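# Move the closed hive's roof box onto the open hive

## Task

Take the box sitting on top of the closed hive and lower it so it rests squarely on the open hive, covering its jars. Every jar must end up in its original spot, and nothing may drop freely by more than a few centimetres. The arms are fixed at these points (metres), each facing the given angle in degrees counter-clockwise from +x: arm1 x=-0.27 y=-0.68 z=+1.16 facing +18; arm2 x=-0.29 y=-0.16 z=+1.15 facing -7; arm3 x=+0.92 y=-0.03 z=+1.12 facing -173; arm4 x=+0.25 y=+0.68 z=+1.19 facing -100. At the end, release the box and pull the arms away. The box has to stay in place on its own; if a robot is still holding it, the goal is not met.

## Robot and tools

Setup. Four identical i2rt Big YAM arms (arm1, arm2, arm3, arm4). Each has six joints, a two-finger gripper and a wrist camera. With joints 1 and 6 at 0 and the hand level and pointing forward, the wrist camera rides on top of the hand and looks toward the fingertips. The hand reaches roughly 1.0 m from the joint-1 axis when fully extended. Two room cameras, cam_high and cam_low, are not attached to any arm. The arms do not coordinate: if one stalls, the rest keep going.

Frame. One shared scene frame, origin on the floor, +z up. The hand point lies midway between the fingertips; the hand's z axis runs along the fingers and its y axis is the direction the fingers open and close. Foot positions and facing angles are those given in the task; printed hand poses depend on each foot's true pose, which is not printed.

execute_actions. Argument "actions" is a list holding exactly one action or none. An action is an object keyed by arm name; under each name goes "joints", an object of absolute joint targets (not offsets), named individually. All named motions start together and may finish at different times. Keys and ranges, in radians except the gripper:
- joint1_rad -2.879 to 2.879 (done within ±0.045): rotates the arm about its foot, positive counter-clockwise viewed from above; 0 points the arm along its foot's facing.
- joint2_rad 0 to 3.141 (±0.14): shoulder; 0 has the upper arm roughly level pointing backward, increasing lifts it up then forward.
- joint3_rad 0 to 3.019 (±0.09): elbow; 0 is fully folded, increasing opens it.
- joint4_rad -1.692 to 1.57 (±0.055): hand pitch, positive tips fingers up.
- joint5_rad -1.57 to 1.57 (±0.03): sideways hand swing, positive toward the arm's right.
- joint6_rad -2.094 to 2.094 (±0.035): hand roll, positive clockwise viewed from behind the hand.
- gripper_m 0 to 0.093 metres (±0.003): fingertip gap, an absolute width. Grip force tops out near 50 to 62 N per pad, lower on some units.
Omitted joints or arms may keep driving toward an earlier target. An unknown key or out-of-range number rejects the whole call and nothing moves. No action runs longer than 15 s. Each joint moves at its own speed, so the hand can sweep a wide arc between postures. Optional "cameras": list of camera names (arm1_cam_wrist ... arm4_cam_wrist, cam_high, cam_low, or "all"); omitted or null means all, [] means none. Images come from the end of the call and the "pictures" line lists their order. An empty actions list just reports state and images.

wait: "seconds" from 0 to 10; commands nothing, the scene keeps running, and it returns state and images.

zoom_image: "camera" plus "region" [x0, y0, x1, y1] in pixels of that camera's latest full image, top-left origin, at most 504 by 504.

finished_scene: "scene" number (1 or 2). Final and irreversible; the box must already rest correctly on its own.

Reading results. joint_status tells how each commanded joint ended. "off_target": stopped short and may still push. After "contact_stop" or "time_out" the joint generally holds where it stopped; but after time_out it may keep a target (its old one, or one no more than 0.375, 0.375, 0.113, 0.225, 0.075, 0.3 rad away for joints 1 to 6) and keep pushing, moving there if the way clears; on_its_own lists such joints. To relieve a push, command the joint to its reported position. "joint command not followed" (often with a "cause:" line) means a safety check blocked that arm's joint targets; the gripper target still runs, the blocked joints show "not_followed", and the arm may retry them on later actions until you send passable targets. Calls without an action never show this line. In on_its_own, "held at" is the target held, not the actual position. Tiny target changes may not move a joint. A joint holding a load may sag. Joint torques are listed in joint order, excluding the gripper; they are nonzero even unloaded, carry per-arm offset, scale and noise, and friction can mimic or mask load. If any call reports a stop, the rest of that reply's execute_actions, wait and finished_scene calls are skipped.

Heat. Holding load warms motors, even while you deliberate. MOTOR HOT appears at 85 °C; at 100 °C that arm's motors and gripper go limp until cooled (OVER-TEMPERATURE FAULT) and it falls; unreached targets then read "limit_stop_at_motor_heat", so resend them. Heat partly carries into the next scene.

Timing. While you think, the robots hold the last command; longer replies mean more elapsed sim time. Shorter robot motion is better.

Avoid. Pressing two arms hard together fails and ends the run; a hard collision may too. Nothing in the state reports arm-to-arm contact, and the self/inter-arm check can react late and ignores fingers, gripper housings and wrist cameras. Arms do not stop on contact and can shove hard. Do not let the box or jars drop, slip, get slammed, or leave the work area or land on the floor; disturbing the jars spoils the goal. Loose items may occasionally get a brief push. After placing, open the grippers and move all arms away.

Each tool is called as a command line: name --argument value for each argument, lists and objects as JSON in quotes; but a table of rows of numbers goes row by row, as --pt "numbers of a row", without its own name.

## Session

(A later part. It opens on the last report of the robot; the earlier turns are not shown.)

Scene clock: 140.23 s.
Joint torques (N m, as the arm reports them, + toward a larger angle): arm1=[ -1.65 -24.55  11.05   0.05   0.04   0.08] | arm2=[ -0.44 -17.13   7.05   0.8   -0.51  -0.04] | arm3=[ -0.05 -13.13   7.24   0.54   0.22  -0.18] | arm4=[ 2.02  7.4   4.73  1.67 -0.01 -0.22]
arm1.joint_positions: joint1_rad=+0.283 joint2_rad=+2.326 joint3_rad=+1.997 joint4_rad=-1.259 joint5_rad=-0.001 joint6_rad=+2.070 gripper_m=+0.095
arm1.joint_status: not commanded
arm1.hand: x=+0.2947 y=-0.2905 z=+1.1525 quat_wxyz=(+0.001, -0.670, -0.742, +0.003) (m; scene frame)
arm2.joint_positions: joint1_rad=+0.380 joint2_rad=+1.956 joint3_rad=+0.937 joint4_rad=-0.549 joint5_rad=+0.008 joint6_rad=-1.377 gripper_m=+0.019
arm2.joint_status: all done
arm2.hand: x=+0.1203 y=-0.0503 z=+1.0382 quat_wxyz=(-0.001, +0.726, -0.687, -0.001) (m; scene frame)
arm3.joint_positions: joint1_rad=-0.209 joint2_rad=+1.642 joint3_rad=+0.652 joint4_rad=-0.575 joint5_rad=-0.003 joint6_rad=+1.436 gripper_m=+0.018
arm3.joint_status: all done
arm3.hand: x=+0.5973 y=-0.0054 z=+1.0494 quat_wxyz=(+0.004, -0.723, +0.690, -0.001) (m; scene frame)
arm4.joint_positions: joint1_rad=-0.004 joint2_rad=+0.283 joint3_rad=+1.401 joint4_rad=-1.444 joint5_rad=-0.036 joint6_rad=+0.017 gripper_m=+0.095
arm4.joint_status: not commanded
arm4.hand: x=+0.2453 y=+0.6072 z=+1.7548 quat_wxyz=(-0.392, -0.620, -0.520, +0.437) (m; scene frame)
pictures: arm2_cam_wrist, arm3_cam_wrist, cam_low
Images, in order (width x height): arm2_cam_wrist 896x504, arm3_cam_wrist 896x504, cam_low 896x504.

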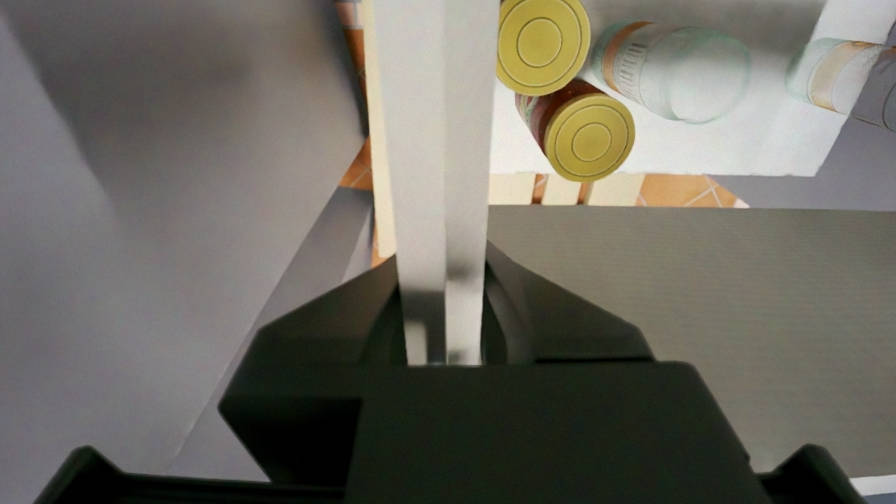

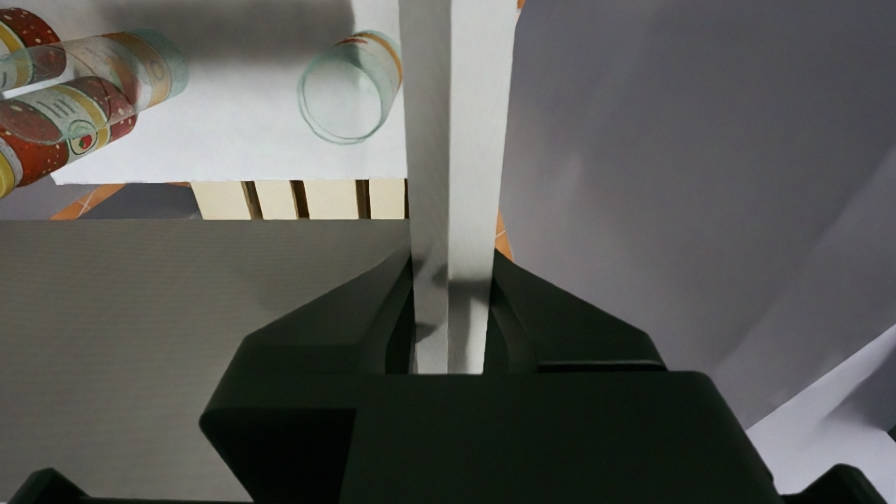

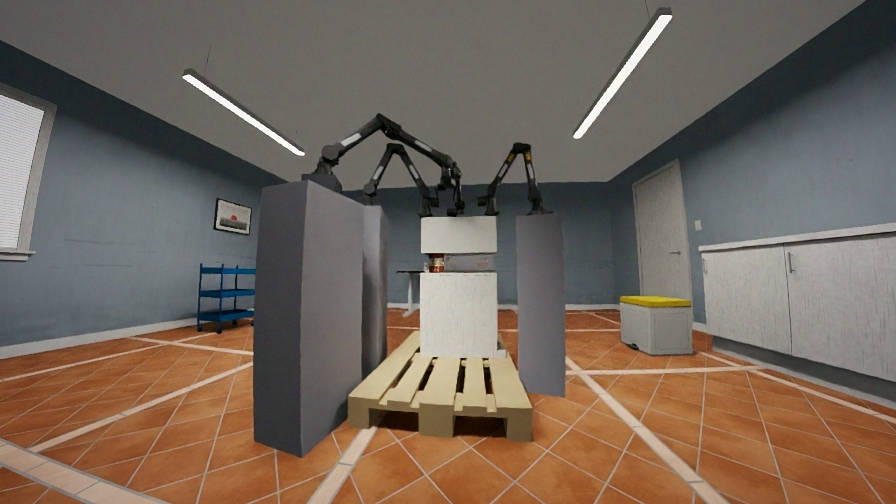

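execute_actions --actions '[{"arm2":{"joints":{"joint1_rad":0.372,"joint2_rad":2.03,"joint3_rad":0.972,"joint4_rad":-0.405}},"arm3":{"joints":{"joint2_rad":1.788,"joint3_rad":0.664,"joint4_rad":-0.35}}}]' --cameras '["arm1_cam_wrist","arm2_cam_wrist","arm3_cam_wrist","cam_low"]'

zoom_image --camera "cam_low" --region '[400, 200, 520, 320]'

Scene clock: 142.33 s.
Joint torques (N m, as the arm reports them, + toward a larger angle): arm1=[ -1.57 -24.91  11.05   0.09   0.06   0.1 ] | arm2=[ -0.45 -17.4    7.31   0.57  -0.47  -0.02] | arm3=[ -0.12 -13.89   5.21   0.28   0.22  -0.17] | arm4=[ 2.08  7.37  4.73  1.65 -0.01 -0.22]
arm1.joint_positions: joint1_rad=+0.283 joint2_rad=+2.326 joint3_rad=+1.997 joint4_rad=-1.259 joint5_rad=-0.001 joint6_rad=+2.070 gripper_m=+0.095
arm1.joint_status: not commanded
arm1.hand: x=+0.2947 y=-0.2905 z=+1.1525 quat_wxyz=(+0.001, -0.670, -0.742, +0.003) (m; scene frame)
arm2.joint_positions: joint1_rad=+0.378 joint2_rad=+2.104 joint3_rad=+0.939 joint4_rad=-0.398 joint5_rad=+0.006 joint6_rad=-1.379 gripper_m=+0.019
arm2.joint_status: all done
arm2.hand: x=+0.1178 y=-0.0509 z=+0.9787 quat_wxyz=(-0.004, +0.726, -0.687, +0.000) (m; scene frame)
arm3.joint_positions: joint1_rad=-0.209 joint2_rad=+1.838 joint3_rad=+0.638 joint4_rad=-0.352 joint5_rad=-0.003 joint6_rad=+1.436 gripper_m=+0.018
arm3.joint_status: all done
arm3.hand: x=+0.5949 y=-0.0045 z=+0.9872 quat_wxyz=(+0.000, -0.723, +0.691, +0.005) (m; scene frame)
arm4.joint_positions: joint1_rad=-0.004 joint2_rad=+0.283 joint3_rad=+1.401 joint4_rad=-1.444 joint5_rad=-0.036 joint6_rad=+0.017 gripper_m=+0.095
arm4.joint_status: not commanded
arm4.hand: x=+0.2453 y=+0.6072 z=+1.7548 quat_wxyz=(-0.392, -0.620, -0.520, +0.437) (m; scene frame)
pictures: arm1_cam_wrist, arm2_cam_wrist, arm3_cam_wrist, cam_low
Images, in order (width x height): arm1_cam_wrist 896x504, arm2_cam_wrist 896x504, arm3_cam_wrist 896x504, cam_low 896x504.

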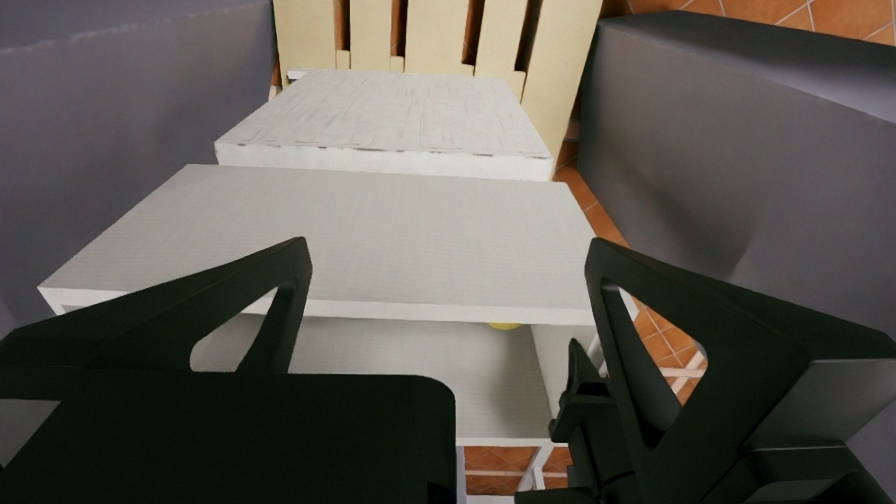

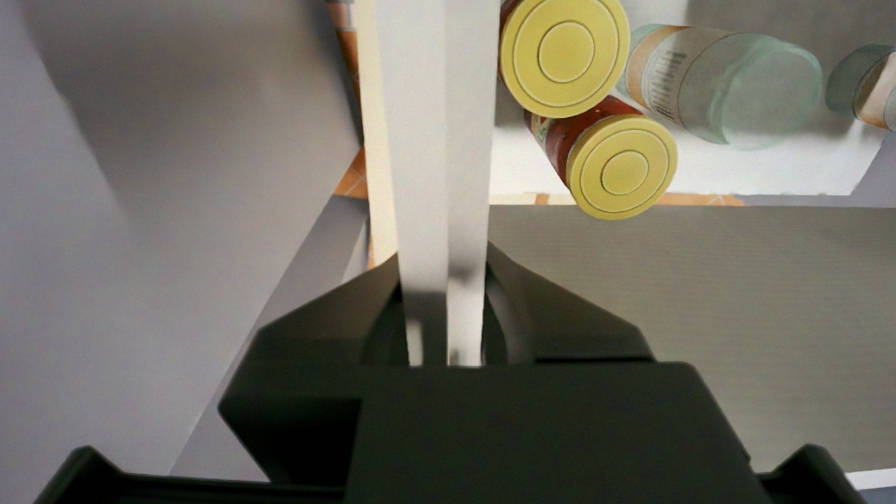

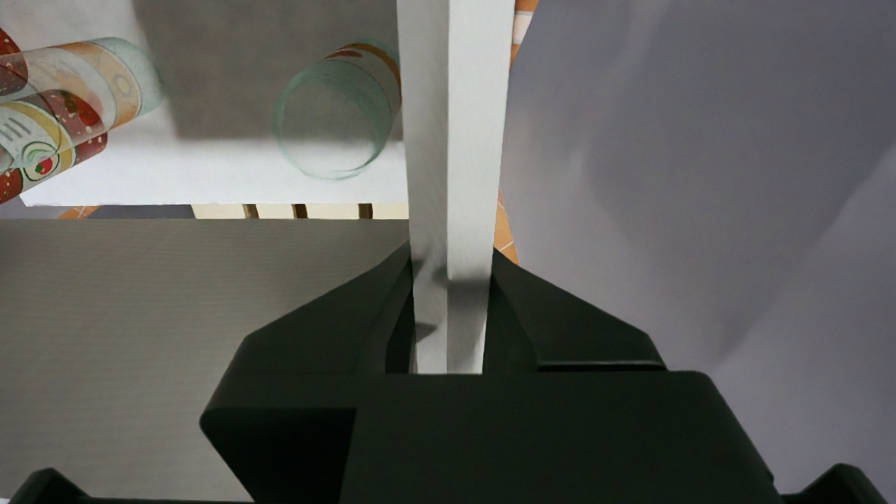

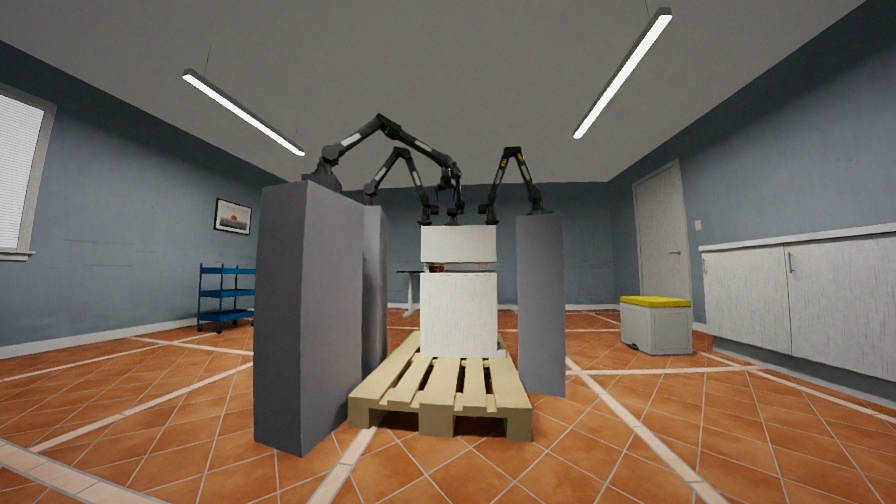

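Region (400, 200, 520, 320) of cam_low's 896x504 image, scaled by 4.200, with more detail than that image has.

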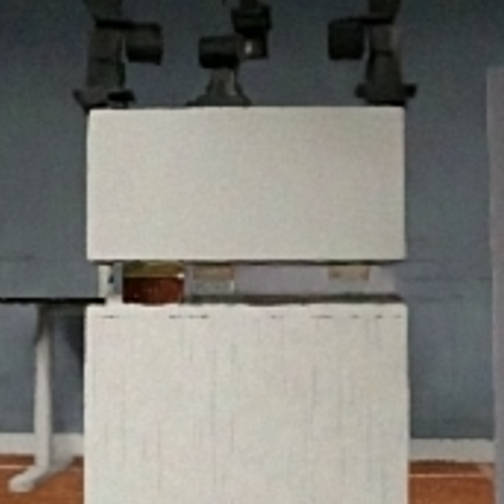

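execute_actions --actions '[{"arm2":{"joints":{"joint2_rad":2.159,"joint3_rad":1.014,"joint4_rad":-0.318}},"arm3":{"joints":{"joint2_rad":1.946,"joint3_rad":0.687,"joint4_rad":-0.222}}}]' --cameras '["arm1_cam_wrist","arm4_cam_wrist","cam_high","cam_low"]'

zoom_image --camera "cam_low" --region '[400, 200, 520, 320]'

zoom_image --camera "arm1_cam_wrist" --region '[180, 100, 600, 240]'

Scene clock: 146.33 s.
Joint torques (N m, as the arm reports them, + toward a larger angle): arm1=[ -1.65 -24.44  11.08   0.07   0.06   0.1 ] | arm2=[ -0.38 -17.9    6.76   0.66  -0.43  -0.03] | arm3=[ -0.15 -14.67   4.16   0.4    0.21  -0.18] | arm4=[ 1.96  7.34  4.76  1.67 -0.01 -0.22]
arm1.joint_positions: joint1_rad=+0.283 joint2_rad=+2.326 joint3_rad=+1.997 joint4_rad=-1.259 joint5_rad=-0.001 joint6_rad=+2.070 gripper_m=+0.095
arm1.joint_status: not commanded
arm1.hand: x=+0.2947 y=-0.2905 z=+1.1525 quat_wxyz=(+0.001, -0.670, -0.742, +0.003) (m; scene frame)
arm2.joint_positions: joint1_rad=+0.378 joint2_rad=+2.235 joint3_rad=+0.977 joint4_rad=-0.314 joint5_rad=+0.006 joint6_rad=-1.379 gripper_m=+0.019
arm2.joint_status: all done
arm2.hand: x=+0.1183 y=-0.0501 z=+0.9312 quat_wxyz=(+0.000, +0.726, -0.687, -0.003) (m; scene frame)
arm3.joint_positions: joint1_rad=-0.209 joint2_rad=+1.995 joint3_rad=+0.661 joint4_rad=-0.227 joint5_rad=-0.003 joint6_rad=+1.436 gripper_m=+0.018
arm3.joint_status: all done
arm3.hand: x=+0.5948 y=-0.0041 z=+0.9415 quat_wxyz=(+0.003, -0.723, +0.691, +0.001) (m; scene frame)
arm4.joint_positions: joint1_rad=-0.004 joint2_rad=+0.283 joint3_rad=+1.401 joint4_rad=-1.444 joint5_rad=-0.036 joint6_rad=+0.017 gripper_m=+0.095
arm4.joint_status: not commanded
arm4.hand: x=+0.2453 y=+0.6072 z=+1.7548 quat_wxyz=(-0.392, -0.620, -0.520, +0.437) (m; scene frame)
pictures: arm1_cam_wrist, arm4_cam_wrist, cam_high, cam_low
Images, in order (width x height): arm1_cam_wrist 896x504, arm4_cam_wrist 896x504, cam_high 896x504, cam_low 896x504.

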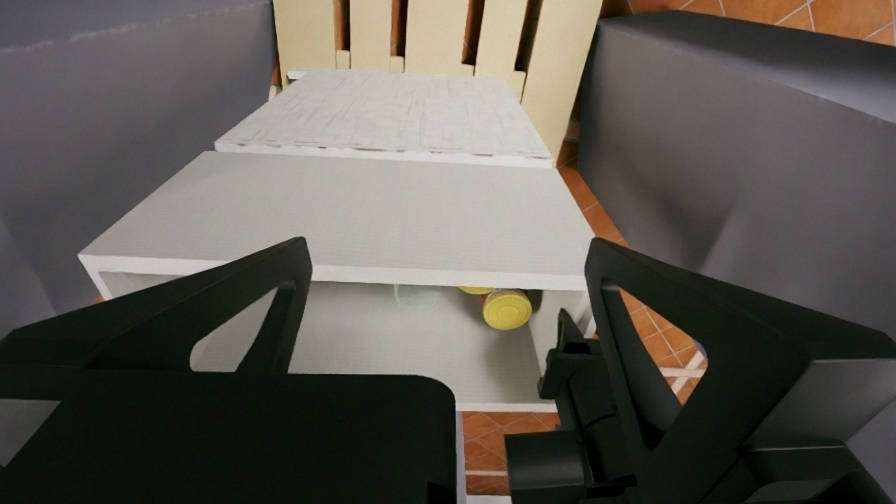

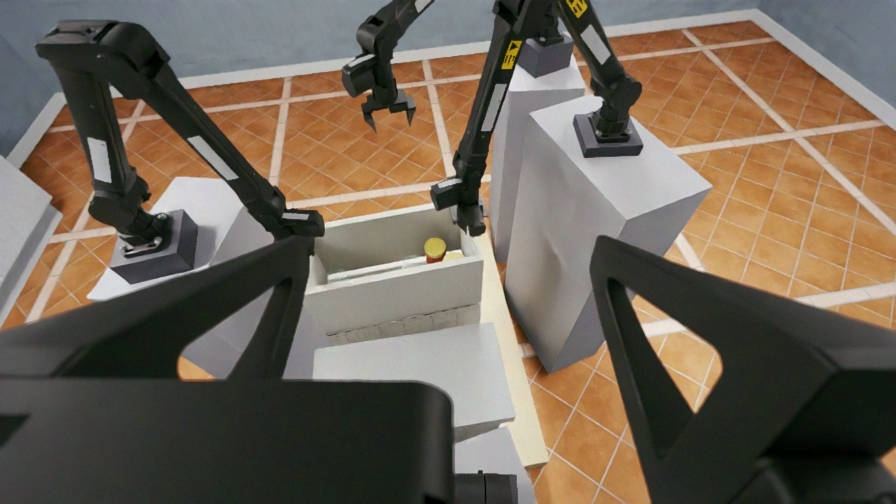

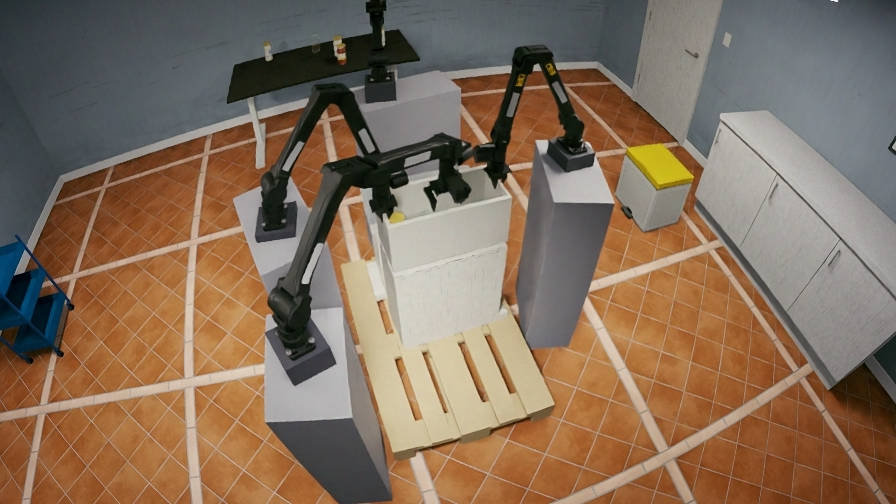

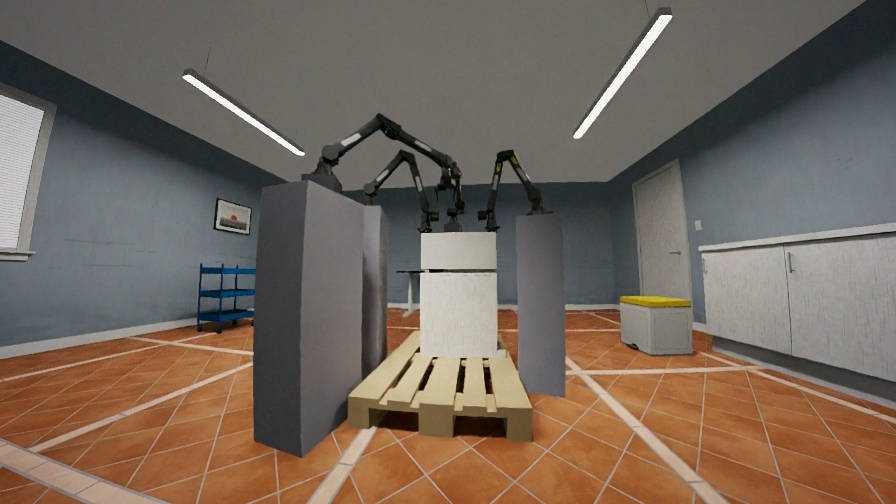

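Region (400, 200, 520, 320) of cam_low's 896x504 image, scaled by 4.200, with more detail than that image has.

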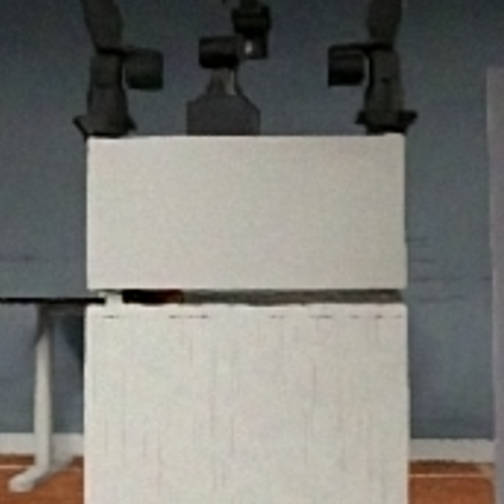

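Region (180, 100, 600, 240) of arm1_cam_wrist's 896x504 image, scaled by 1.200, with more detail than that image has.

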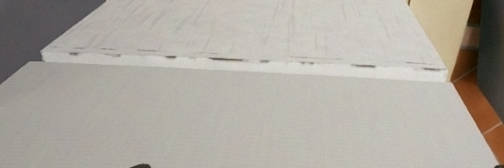

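execute_actions --actions '[{"arm2":{"joints":{"joint1_rad":0.35,"joint6_rad":-1.405}},"arm3":{"joints":{"joint1_rad":-0.187,"joint6_rad":1.445}}}]' --cameras '["arm1_cam_wrist"]'

zoom_image --camera "arm1_cam_wrist" --region '[180, 100, 600, 240]'

Scene clock: 150.03 s.
Joint torques (N m, as the arm reports them, + toward a larger angle): arm1=[ -1.67 -24.84  11.2    0.05   0.04   0.08] | arm2=[ -0.94 -17.76   6.71   0.67  -0.4    0.06] | arm3=[  0.31 -14.57   4.1    0.43   0.2   -0.02] | arm4=[ 1.99  7.35  4.74  1.67 -0.01 -0.22]
arm1.joint_positions: joint1_rad=+0.283 joint2_rad=+2.326 joint3_rad=+1.997 joint4_rad=-1.259 joint5_rad=-0.001 joint6_rad=+2.070 gripper_m=+0.095
arm1.joint_status: not commanded
arm1.hand: x=+0.2947 y=-0.2905 z=+1.1525 quat_wxyz=(+0.001, -0.670, -0.742, +0.003) (m; scene frame)
arm2.joint_positions: joint1_rad=+0.359 joint2_rad=+2.235 joint3_rad=+0.977 joint4_rad=-0.314 joint5_rad=+0.005 joint6_rad=-1.402 gripper_m=+0.019
arm2.joint_status: all done
arm2.hand: x=+0.1201 y=-0.0577 z=+0.9311 quat_wxyz=(+0.000, +0.728, -0.686, -0.003) (m; scene frame)
arm3.joint_positions: joint1_rad=-0.196 joint2_rad=+1.995 joint3_rad=+0.661 joint4_rad=-0.227 joint5_rad=-0.003 joint6_rad=+1.444 gripper_m=+0.018
arm3.joint_status: all done
arm3.hand: x=+0.5945 y=-0.0087 z=+0.9415 quat_wxyz=(+0.003, -0.725, +0.688, +0.001) (m; scene frame)
arm4.joint_positions: joint1_rad=-0.004 joint2_rad=+0.283 joint3_rad=+1.401 joint4_rad=-1.444 joint5_rad=-0.036 joint6_rad=+0.017 gripper_m=+0.095
arm4.joint_status: not commanded
arm4.hand: x=+0.2453 y=+0.6072 z=+1.7548 quat_wxyz=(-0.392, -0.620, -0.520, +0.437) (m; scene frame)
pictures: arm1_cam_wrist
Images, in order (width x height): arm1_cam_wrist 896x504.

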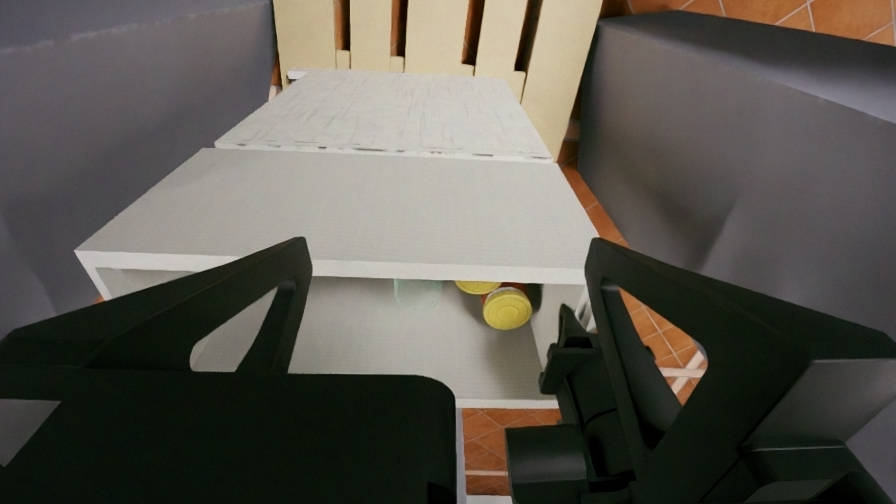

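Region (180, 100, 600, 240) of arm1_cam_wrist's 896x504 image, scaled by 1.200, with more detail than that image has.

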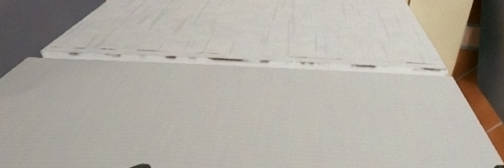

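execute_actions --actions '[{"arm2":{"joints":{"joint2_rad":2.215,"joint3_rad":1.028,"joint4_rad":-0.285}},"arm3":{"joints":{"joint2_rad":2.014,"joint3_rad":0.695,"joint4_rad":-0.175}}}]' --cameras '["arm1_cam_wrist","cam_low"]'

zoom_image --camera "arm1_cam_wrist" --region '[180, 100, 600, 240]'

zoom_image --camera "cam_low" --region '[400, 200, 520, 320]'

Scene clock: 153.50 s.
Joint torques (N m, as the arm reports them, + toward a larger angle): arm1=[ -1.85 -24.5   11.1   -0.05   0.06   0.07] | arm2=[ -0.49 -16.98   6.8    0.89  -0.41   0.04] | arm3=[  0.36 -14.09   3.57   0.44   0.21  -0.02] | arm4=[ 2.09  7.37  4.74  1.67 -0.02 -0.22]
arm1.joint_positions: joint1_rad=+0.283 joint2_rad=+2.326 joint3_rad=+1.997 joint4_rad=-1.259 joint5_rad=-0.001 joint6_rad=+2.070 gripper_m=+0.095
arm1.joint_status: not commanded
arm1.hand: x=+0.2947 y=-0.2905 z=+1.1525 quat_wxyz=(+0.001, -0.670, -0.742, +0.003) (m; scene frame)
arm2.joint_positions: joint1_rad=+0.359 joint2_rad=+2.277 joint3_rad=+0.988 joint4_rad=-0.286 joint5_rad=+0.005 joint6_rad=-1.402 gripper_m=+0.019
arm2.joint_status: all done
arm2.hand: x=+0.1181 y=-0.0580 z=+0.9151 quat_wxyz=(+0.001, +0.728, -0.686, -0.004) (m; scene frame)
arm3.joint_positions: joint1_rad=-0.196 joint2_rad=+2.053 joint3_rad=+0.672 joint4_rad=-0.181 joint5_rad=-0.003 joint6_rad=+1.444 gripper_m=+0.018
arm3.joint_status: all done
arm3.hand: x=+0.5945 y=-0.0085 z=+0.9246 quat_wxyz=(+0.004, -0.725, +0.688, +0.000) (m; scene frame)
arm4.joint_positions: joint1_rad=-0.004 joint2_rad=+0.283 joint3_rad=+1.401 joint4_rad=-1.444 joint5_rad=-0.036 joint6_rad=+0.017 gripper_m=+0.095
arm4.joint_status: not commanded
arm4.hand: x=+0.2453 y=+0.6072 z=+1.7548 quat_wxyz=(-0.392, -0.620, -0.520, +0.437) (m; scene frame)
pictures: arm1_cam_wrist, cam_low
Images, in order (width x height): arm1_cam_wrist 896x504, cam_low 896x504.

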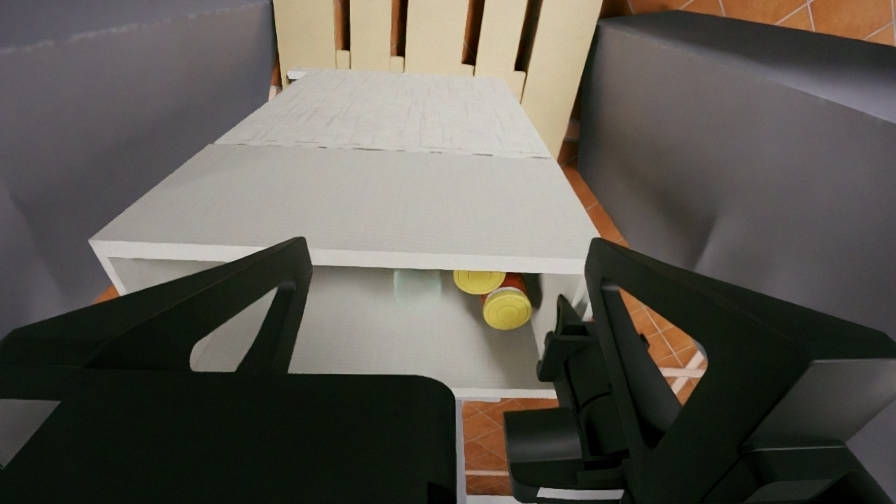

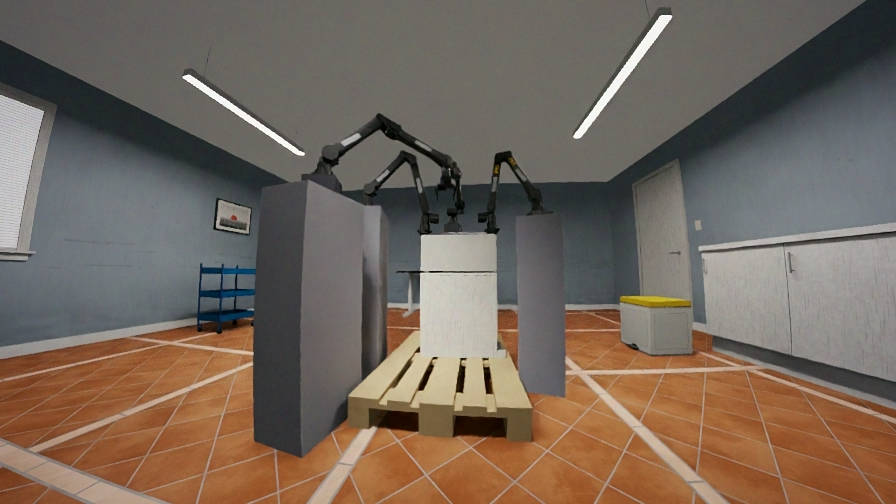

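Region (180, 100, 600, 240) of arm1_cam_wrist's 896x504 image, scaled by 1.200, with more detail than that image has.

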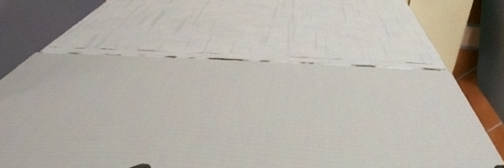

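Region (400, 200, 520, 320) of cam_low's 896x504 image, scaled by 4.200, with more detail than that image has.

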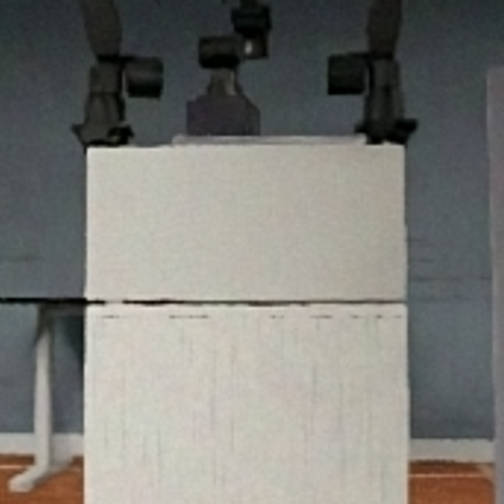

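execute_actions --actions '[]' --cameras '["arm1_cam_wrist","arm4_cam_wrist","cam_high"]'

zoom_image --camera "cam_high" --region '[360, 190, 520, 300]'

zoom_image --camera "arm1_cam_wrist" --region '[190, 120, 310, 180]'

zoom_image --camera "arm4_cam_wrist" --region '[300, 240, 520, 360]'

Scene clock: 159.63 s.
Joint torques (N m, as the arm reports them, + toward a larger angle): arm1=[ -1.55 -24.53  11.02   0.19   0.07   0.06] | arm2=[ -0.75 -16.98   6.79   0.83  -0.4    0.06] | arm3=[  0.4  -13.94   3.53   0.43   0.22  -0.02] | arm4=[ 2.05  7.38  4.72  1.67 -0.01 -0.21]
arm1.joint_positions: joint1_rad=+0.283 joint2_rad=+2.326 joint3_rad=+1.997 joint4_rad=-1.259 joint5_rad=-0.001 joint6_rad=+2.070 gripper_m=+0.095
arm1.joint_status: not commanded
arm1.hand: x=+0.2947 y=-0.2905 z=+1.1525 quat_wxyz=(+0.001, -0.670, -0.742, +0.003) (m; scene frame)
arm2.joint_positions: joint1_rad=+0.359 joint2_rad=+2.277 joint3_rad=+0.988 joint4_rad=-0.286 joint5_rad=+0.005 joint6_rad=-1.402 gripper_m=+0.019
arm2.joint_status: all done
arm2.hand: x=+0.1181 y=-0.0580 z=+0.9151 quat_wxyz=(+0.001, +0.728, -0.686, -0.004) (m; scene frame)
arm3.joint_positions: joint1_rad=-0.196 joint2_rad=+2.053 joint3_rad=+0.672 joint4_rad=-0.181 joint5_rad=-0.003 joint6_rad=+1.444 gripper_m=+0.018
arm3.joint_status: all done
arm3.hand: x=+0.5945 y=-0.0085 z=+0.9246 quat_wxyz=(+0.004, -0.725, +0.688, +0.000) (m; scene frame)
arm4.joint_positions: joint1_rad=-0.004 joint2_rad=+0.283 joint3_rad=+1.401 joint4_rad=-1.444 joint5_rad=-0.036 joint6_rad=+0.017 gripper_m=+0.095
arm4.joint_status: not commanded
arm4.hand: x=+0.2453 y=+0.6072 z=+1.7548 quat_wxyz=(-0.392, -0.620, -0.520, +0.437) (m; scene frame)
pictures: arm1_cam_wrist, arm4_cam_wrist, cam_high
Images, in order (width x height): arm1_cam_wrist 896x504, arm4_cam_wrist 896x504, cam_high 896x504.

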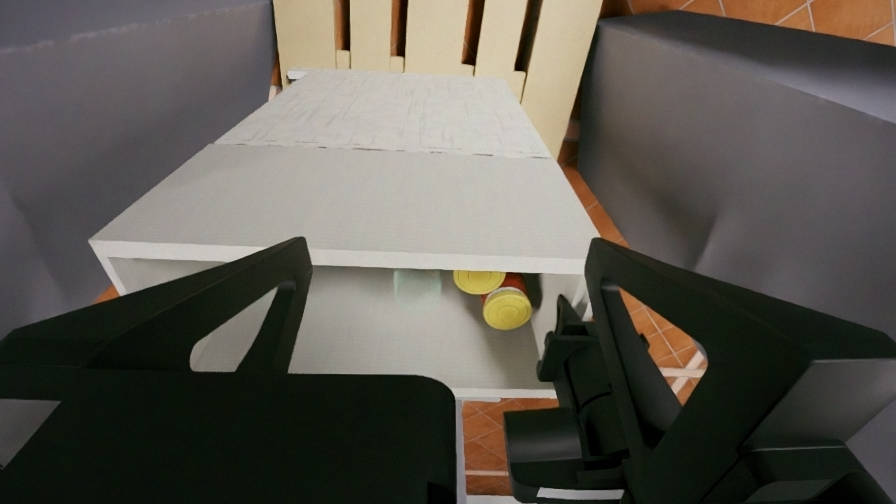

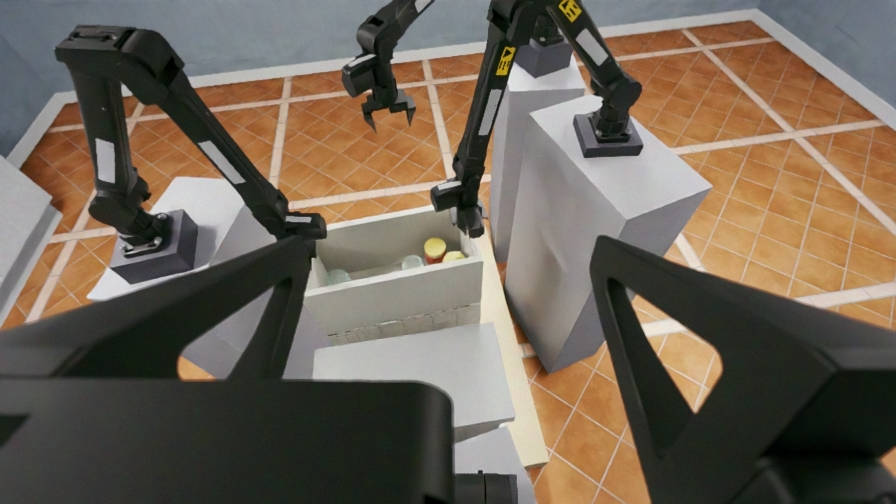

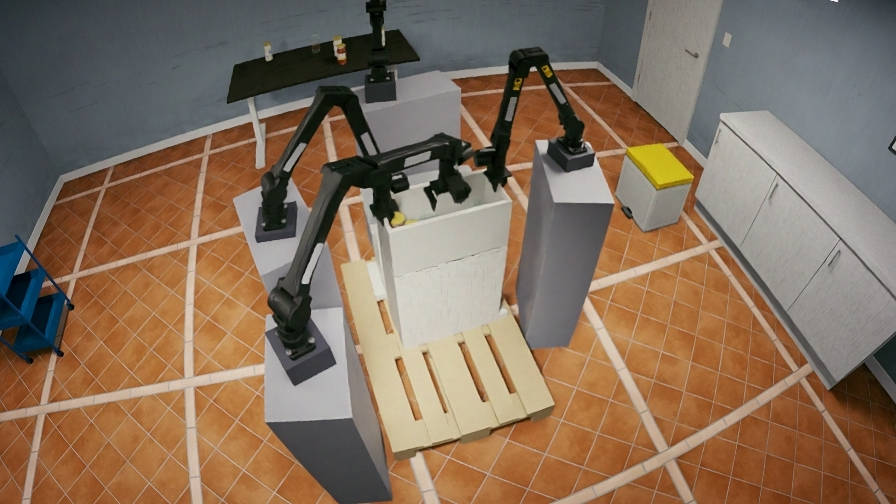

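Region (360, 190, 520, 300) of cam_high's 896x504 image, scaled by 3.150, with more detail than that image has; it fills the top 346 rows of this view, and the rest is white.

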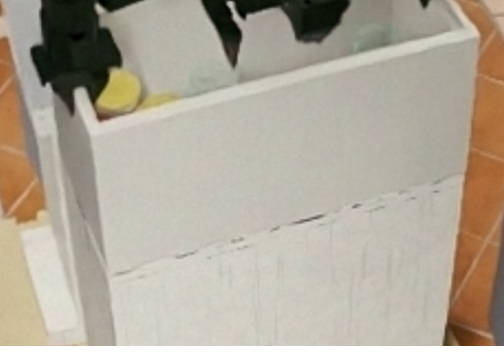

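Region (190, 120, 310, 180) of arm1_cam_wrist's 896x504 image, scaled by 4.200, with more detail than that image has.

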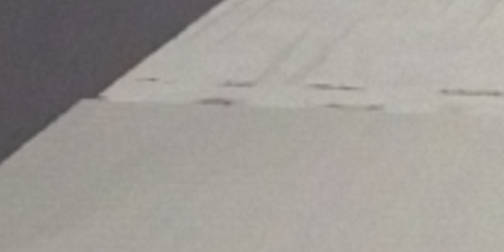

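Region (300, 240, 520, 360) of arm4_cam_wrist's 896x504 image, scaled by 2.291, with more detail than that image has; it fills the top 275 rows of this view, and the rest is white.

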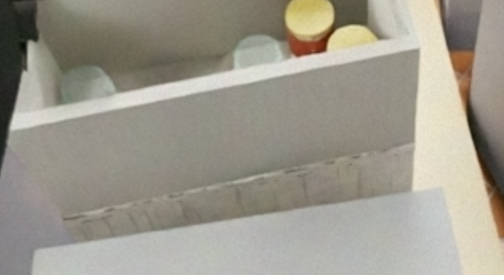

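zoom_image --camera "arm1_cam_wrist" --region '[470, 130, 590, 190]'

Region (470, 130, 590, 190) of arm1_cam_wrist's 896x504 image, scaled by 4.200, with more detail than that image has.

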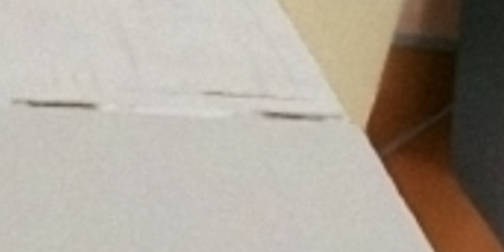

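execute_actions --actions '[{"arm2":{"joints":{"joint2_rad":2.28,"joint3_rad":1.005}},"arm3":{"joints":{"joint2_rad":2.06,"joint3_rad":0.68}}}]' --cameras '[]'

execute_actions --actions '[{"arm2":{"joints":{"gripper_m":0.05}},"arm3":{"joints":{"gripper_m":0.05}}}]' --cameras '["arm1_cam_wrist","arm2_cam_wrist","arm3_cam_wrist","cam_low"]'

Scene clock: 162.40 s.
Joint torques (N m, as the arm reports them, + toward a larger angle): arm1=[ -0.92 -24.8   11.08  -0.04   0.06   0.08] | arm2=[ -0.33 -13.92   3.79   0.4   -0.33   0.09] | arm3=[  0.36 -12.41   1.75  -0.01   0.19  -0.03] | arm4=[ 2.03  7.42  4.73  1.65 -0.01 -0.23]
arm1.joint_positions: joint1_rad=+0.283 joint2_rad=+2.326 joint3_rad=+1.997 joint4_rad=-1.259 joint5_rad=-0.001 joint6_rad=+2.070 gripper_m=+0.095
arm1.joint_status: not commanded
arm1.hand: x=+0.2947 y=-0.2905 z=+1.1525 quat_wxyz=(+0.001, -0.670, -0.742, +0.003) (m; scene frame)
arm2.joint_positions: joint1_rad=+0.357 joint2_rad=+2.300 joint3_rad=+0.994 joint4_rad=-0.274 joint5_rad=+0.003 joint6_rad=-1.405 gripper_m=+0.019
arm2.joint_status: all done
arm2.hand: x=+0.1167 y=-0.0589 z=+0.9065 quat_wxyz=(+0.002, +0.728, -0.685, -0.006) (m; scene frame)
arm3.joint_positions: joint1_rad=-0.194 joint2_rad=+2.079 joint3_rad=+0.680 joint4_rad=-0.170 joint5_rad=-0.002 joint6_rad=+1.445 gripper_m=+0.018
arm3.joint_status: all done
arm3.hand: x=+0.5953 y=-0.0090 z=+0.9170 quat_wxyz=(+0.006, -0.725, +0.688, -0.002) (m; scene frame)
arm4.joint_positions: joint1_rad=-0.004 joint2_rad=+0.283 joint3_rad=+1.401 joint4_rad=-1.444 joint5_rad=-0.036 joint6_rad=+0.017 gripper_m=+0.095
arm4.joint_status: not commanded
arm4.hand: x=+0.2453 y=+0.6072 z=+1.7548 quat_wxyz=(-0.392, -0.620, -0.520, +0.437) (m; scene frame)
pictures: none
No camera images: the call's "cameras" was empty. Leave "cameras" out to get every camera's image.

Scene clock: 163.00 s.
Joint torques (N m, as the arm reports them, + toward a larger angle): arm1=[ -1.57 -24.68  11.1    0.09   0.02   0.1 ] | arm2=[ -0.63 -13.37   3.82   0.39  -0.3    0.08] | arm3=[  0.22 -11.81   1.84   0.     0.19  -0.03] | arm4=[ 2.07  7.27  4.74  1.63 -0.01 -0.22]
arm1.joint_positions: joint1_rad=+0.283 joint2_rad=+2.326 joint3_rad=+1.997 joint4_rad=-1.259 joint5_rad=-0.001 joint6_rad=+2.070 gripper_m=+0.095
arm1.joint_status: not commanded
arm1.hand: x=+0.2947 y=-0.2905 z=+1.1525 quat_wxyz=(+0.001, -0.670, -0.742, +0.003) (m; scene frame)
arm2.joint_positions: joint1_rad=+0.357 joint2_rad=+2.299 joint3_rad=+0.994 joint4_rad=-0.274 joint5_rad=+0.003 joint6_rad=-1.405 gripper_m=+0.050
arm2.joint_status: all done
arm2.hand: x=+0.1171 y=-0.0587 z=+0.9070 quat_wxyz=(+0.002, +0.728, -0.685, -0.006) (m; scene frame)
arm3.joint_positions: joint1_rad=-0.194 joint2_rad=+2.072 joint3_rad=+0.680 joint4_rad=-0.170 joint5_rad=-0.002 joint6_rad=+1.445 gripper_m=+0.050
arm3.joint_status: all done
arm3.hand: x=+0.5929 y=-0.0088 z=+0.9192 quat_wxyz=(+0.004, -0.725, +0.688, +0.000) (m; scene frame)
arm4.joint_positions: joint1_rad=-0.004 joint2_rad=+0.283 joint3_rad=+1.401 joint4_rad=-1.444 joint5_rad=-0.036 joint6_rad=+0.017 gripper_m=+0.095
arm4.joint_status: not commanded
arm4.hand: x=+0.2453 y=+0.6072 z=+1.7548 quat_wxyz=(-0.392, -0.620, -0.520, +0.437) (m; scene frame)
pictures: arm1_cam_wrist, arm2_cam_wrist, arm3_cam_wrist, cam_low
Images, in order (width x height): arm1_cam_wrist 896x504, arm2_cam_wrist 896x504, arm3_cam_wrist 896x504, cam_low 896x504.

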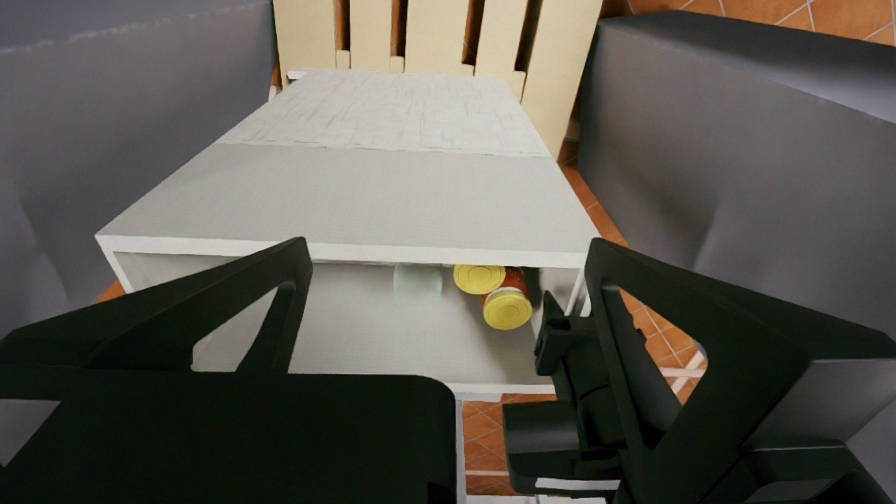

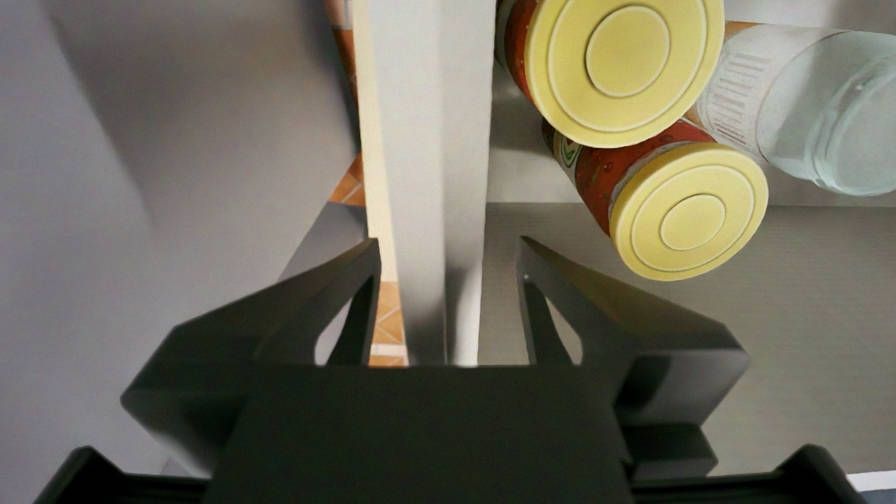

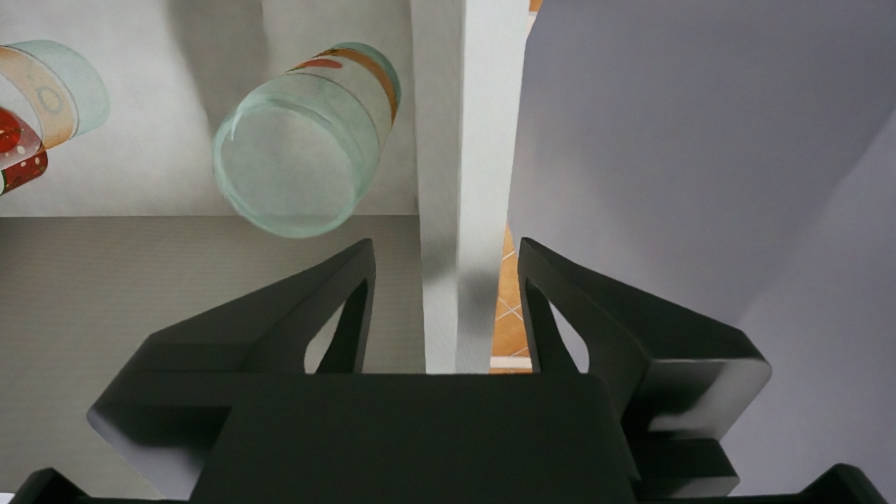

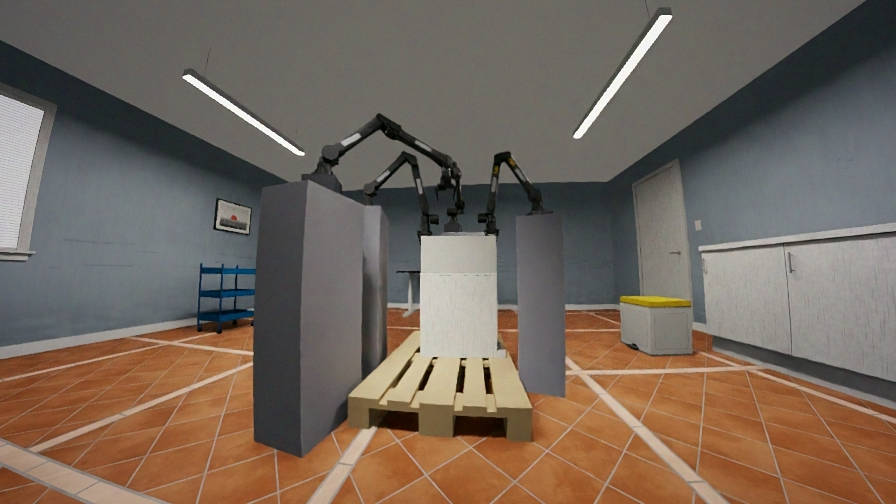

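zoom_image --camera "arm1_cam_wrist" --region '[190, 120, 310, 180]'

zoom_image --camera "arm1_cam_wrist" --region '[470, 130, 590, 190]'

Region (190, 120, 310, 180) of arm1_cam_wrist's 896x504 image, scaled by 4.200, with more detail than that image has.

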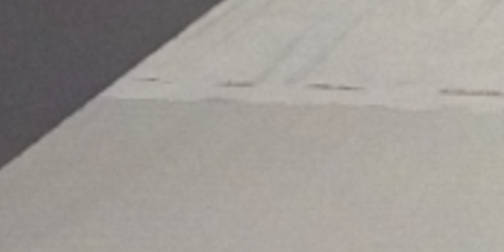

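Region (470, 130, 590, 190) of arm1_cam_wrist's 896x504 image, scaled by 4.200, with more detail than that image has.

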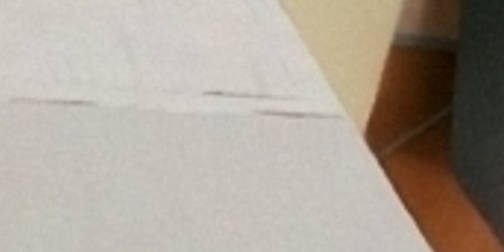

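execute_actions --actions '[{"arm2":{"joints":{"joint2_rad":2.166,"joint3_rad":0.973,"joint4_rad":-0.361,"gripper_m":0.06}},"arm3":{"joints":{"joint2_rad":1.925,"joint3_rad":0.652,"joint4_rad":-0.287,"gripper_m":0.06}},"arm1":{"joints":{"joint1_rad":-0.3,"joint2_rad":0.7,"joint3_rad":1.3,"joint4_rad":-1.3,"joint6_rad":0.2}}}]' --cameras '[]'

Scene clock: 169.77 s.
Joint torques (N m, as the arm reports them, + toward a larger angle): arm1=[-0.18  1.15  8.7   1.32 -0.07 -0.12] | arm2=[ -0.56 -12.3    3.86   0.42  -0.31   0.1 ] | arm3=[ 0.34 -9.7   3.07 -0.41  0.19 -0.03] | arm4=[ 2.1   7.33  4.73  1.64 -0.01 -0.22]
arm1.joint_positions: joint1_rad=-0.304 joint2_rad=+0.695 joint3_rad=+1.296 joint4_rad=-1.294 joint5_rad=+0.001 joint6_rad=+0.210 gripper_m=+0.095
arm1.joint_status: all done
arm1.hand: x=+0.0014 y=-0.6787 z=+1.6416 quat_wxyz=(-0.426, -0.089, -0.899, -0.050) (m; scene frame)
arm2.joint_positions: joint1_rad=+0.357 joint2_rad=+2.168 joint3_rad=+0.972 joint4_rad=-0.349 joint5_rad=+0.003 joint6_rad=-1.405 gripper_m=+0.060
arm2.joint_status: all done
arm2.hand: x=+0.1312 y=-0.0560 z=+0.9576 quat_wxyz=(-0.012, +0.728, -0.686, +0.003) (m; scene frame)
arm3.joint_positions: joint1_rad=-0.194 joint2_rad=+1.919 joint3_rad=+0.649 joint4_rad=-0.271 joint5_rad=-0.002 joint6_rad=+1.445 gripper_m=+0.060
arm3.joint_status: all done
arm3.hand: x=+0.5902 y=-0.0090 z=+0.9636 quat_wxyz=(-0.003, -0.725, +0.688, +0.009) (m; scene frame)
arm4.joint_positions: joint1_rad=-0.004 joint2_rad=+0.283 joint3_rad=+1.401 joint4_rad=-1.444 joint5_rad=-0.036 joint6_rad=+0.017 gripper_m=+0.095
arm4.joint_status: not commanded
arm4.hand: x=+0.2453 y=+0.6072 z=+1.7548 quat_wxyz=(-0.392, -0.620, -0.520, +0.437) (m; scene frame)
pictures: none
No camera images: the call's "cameras" was empty. Leave "cameras" out to get every camera's image.


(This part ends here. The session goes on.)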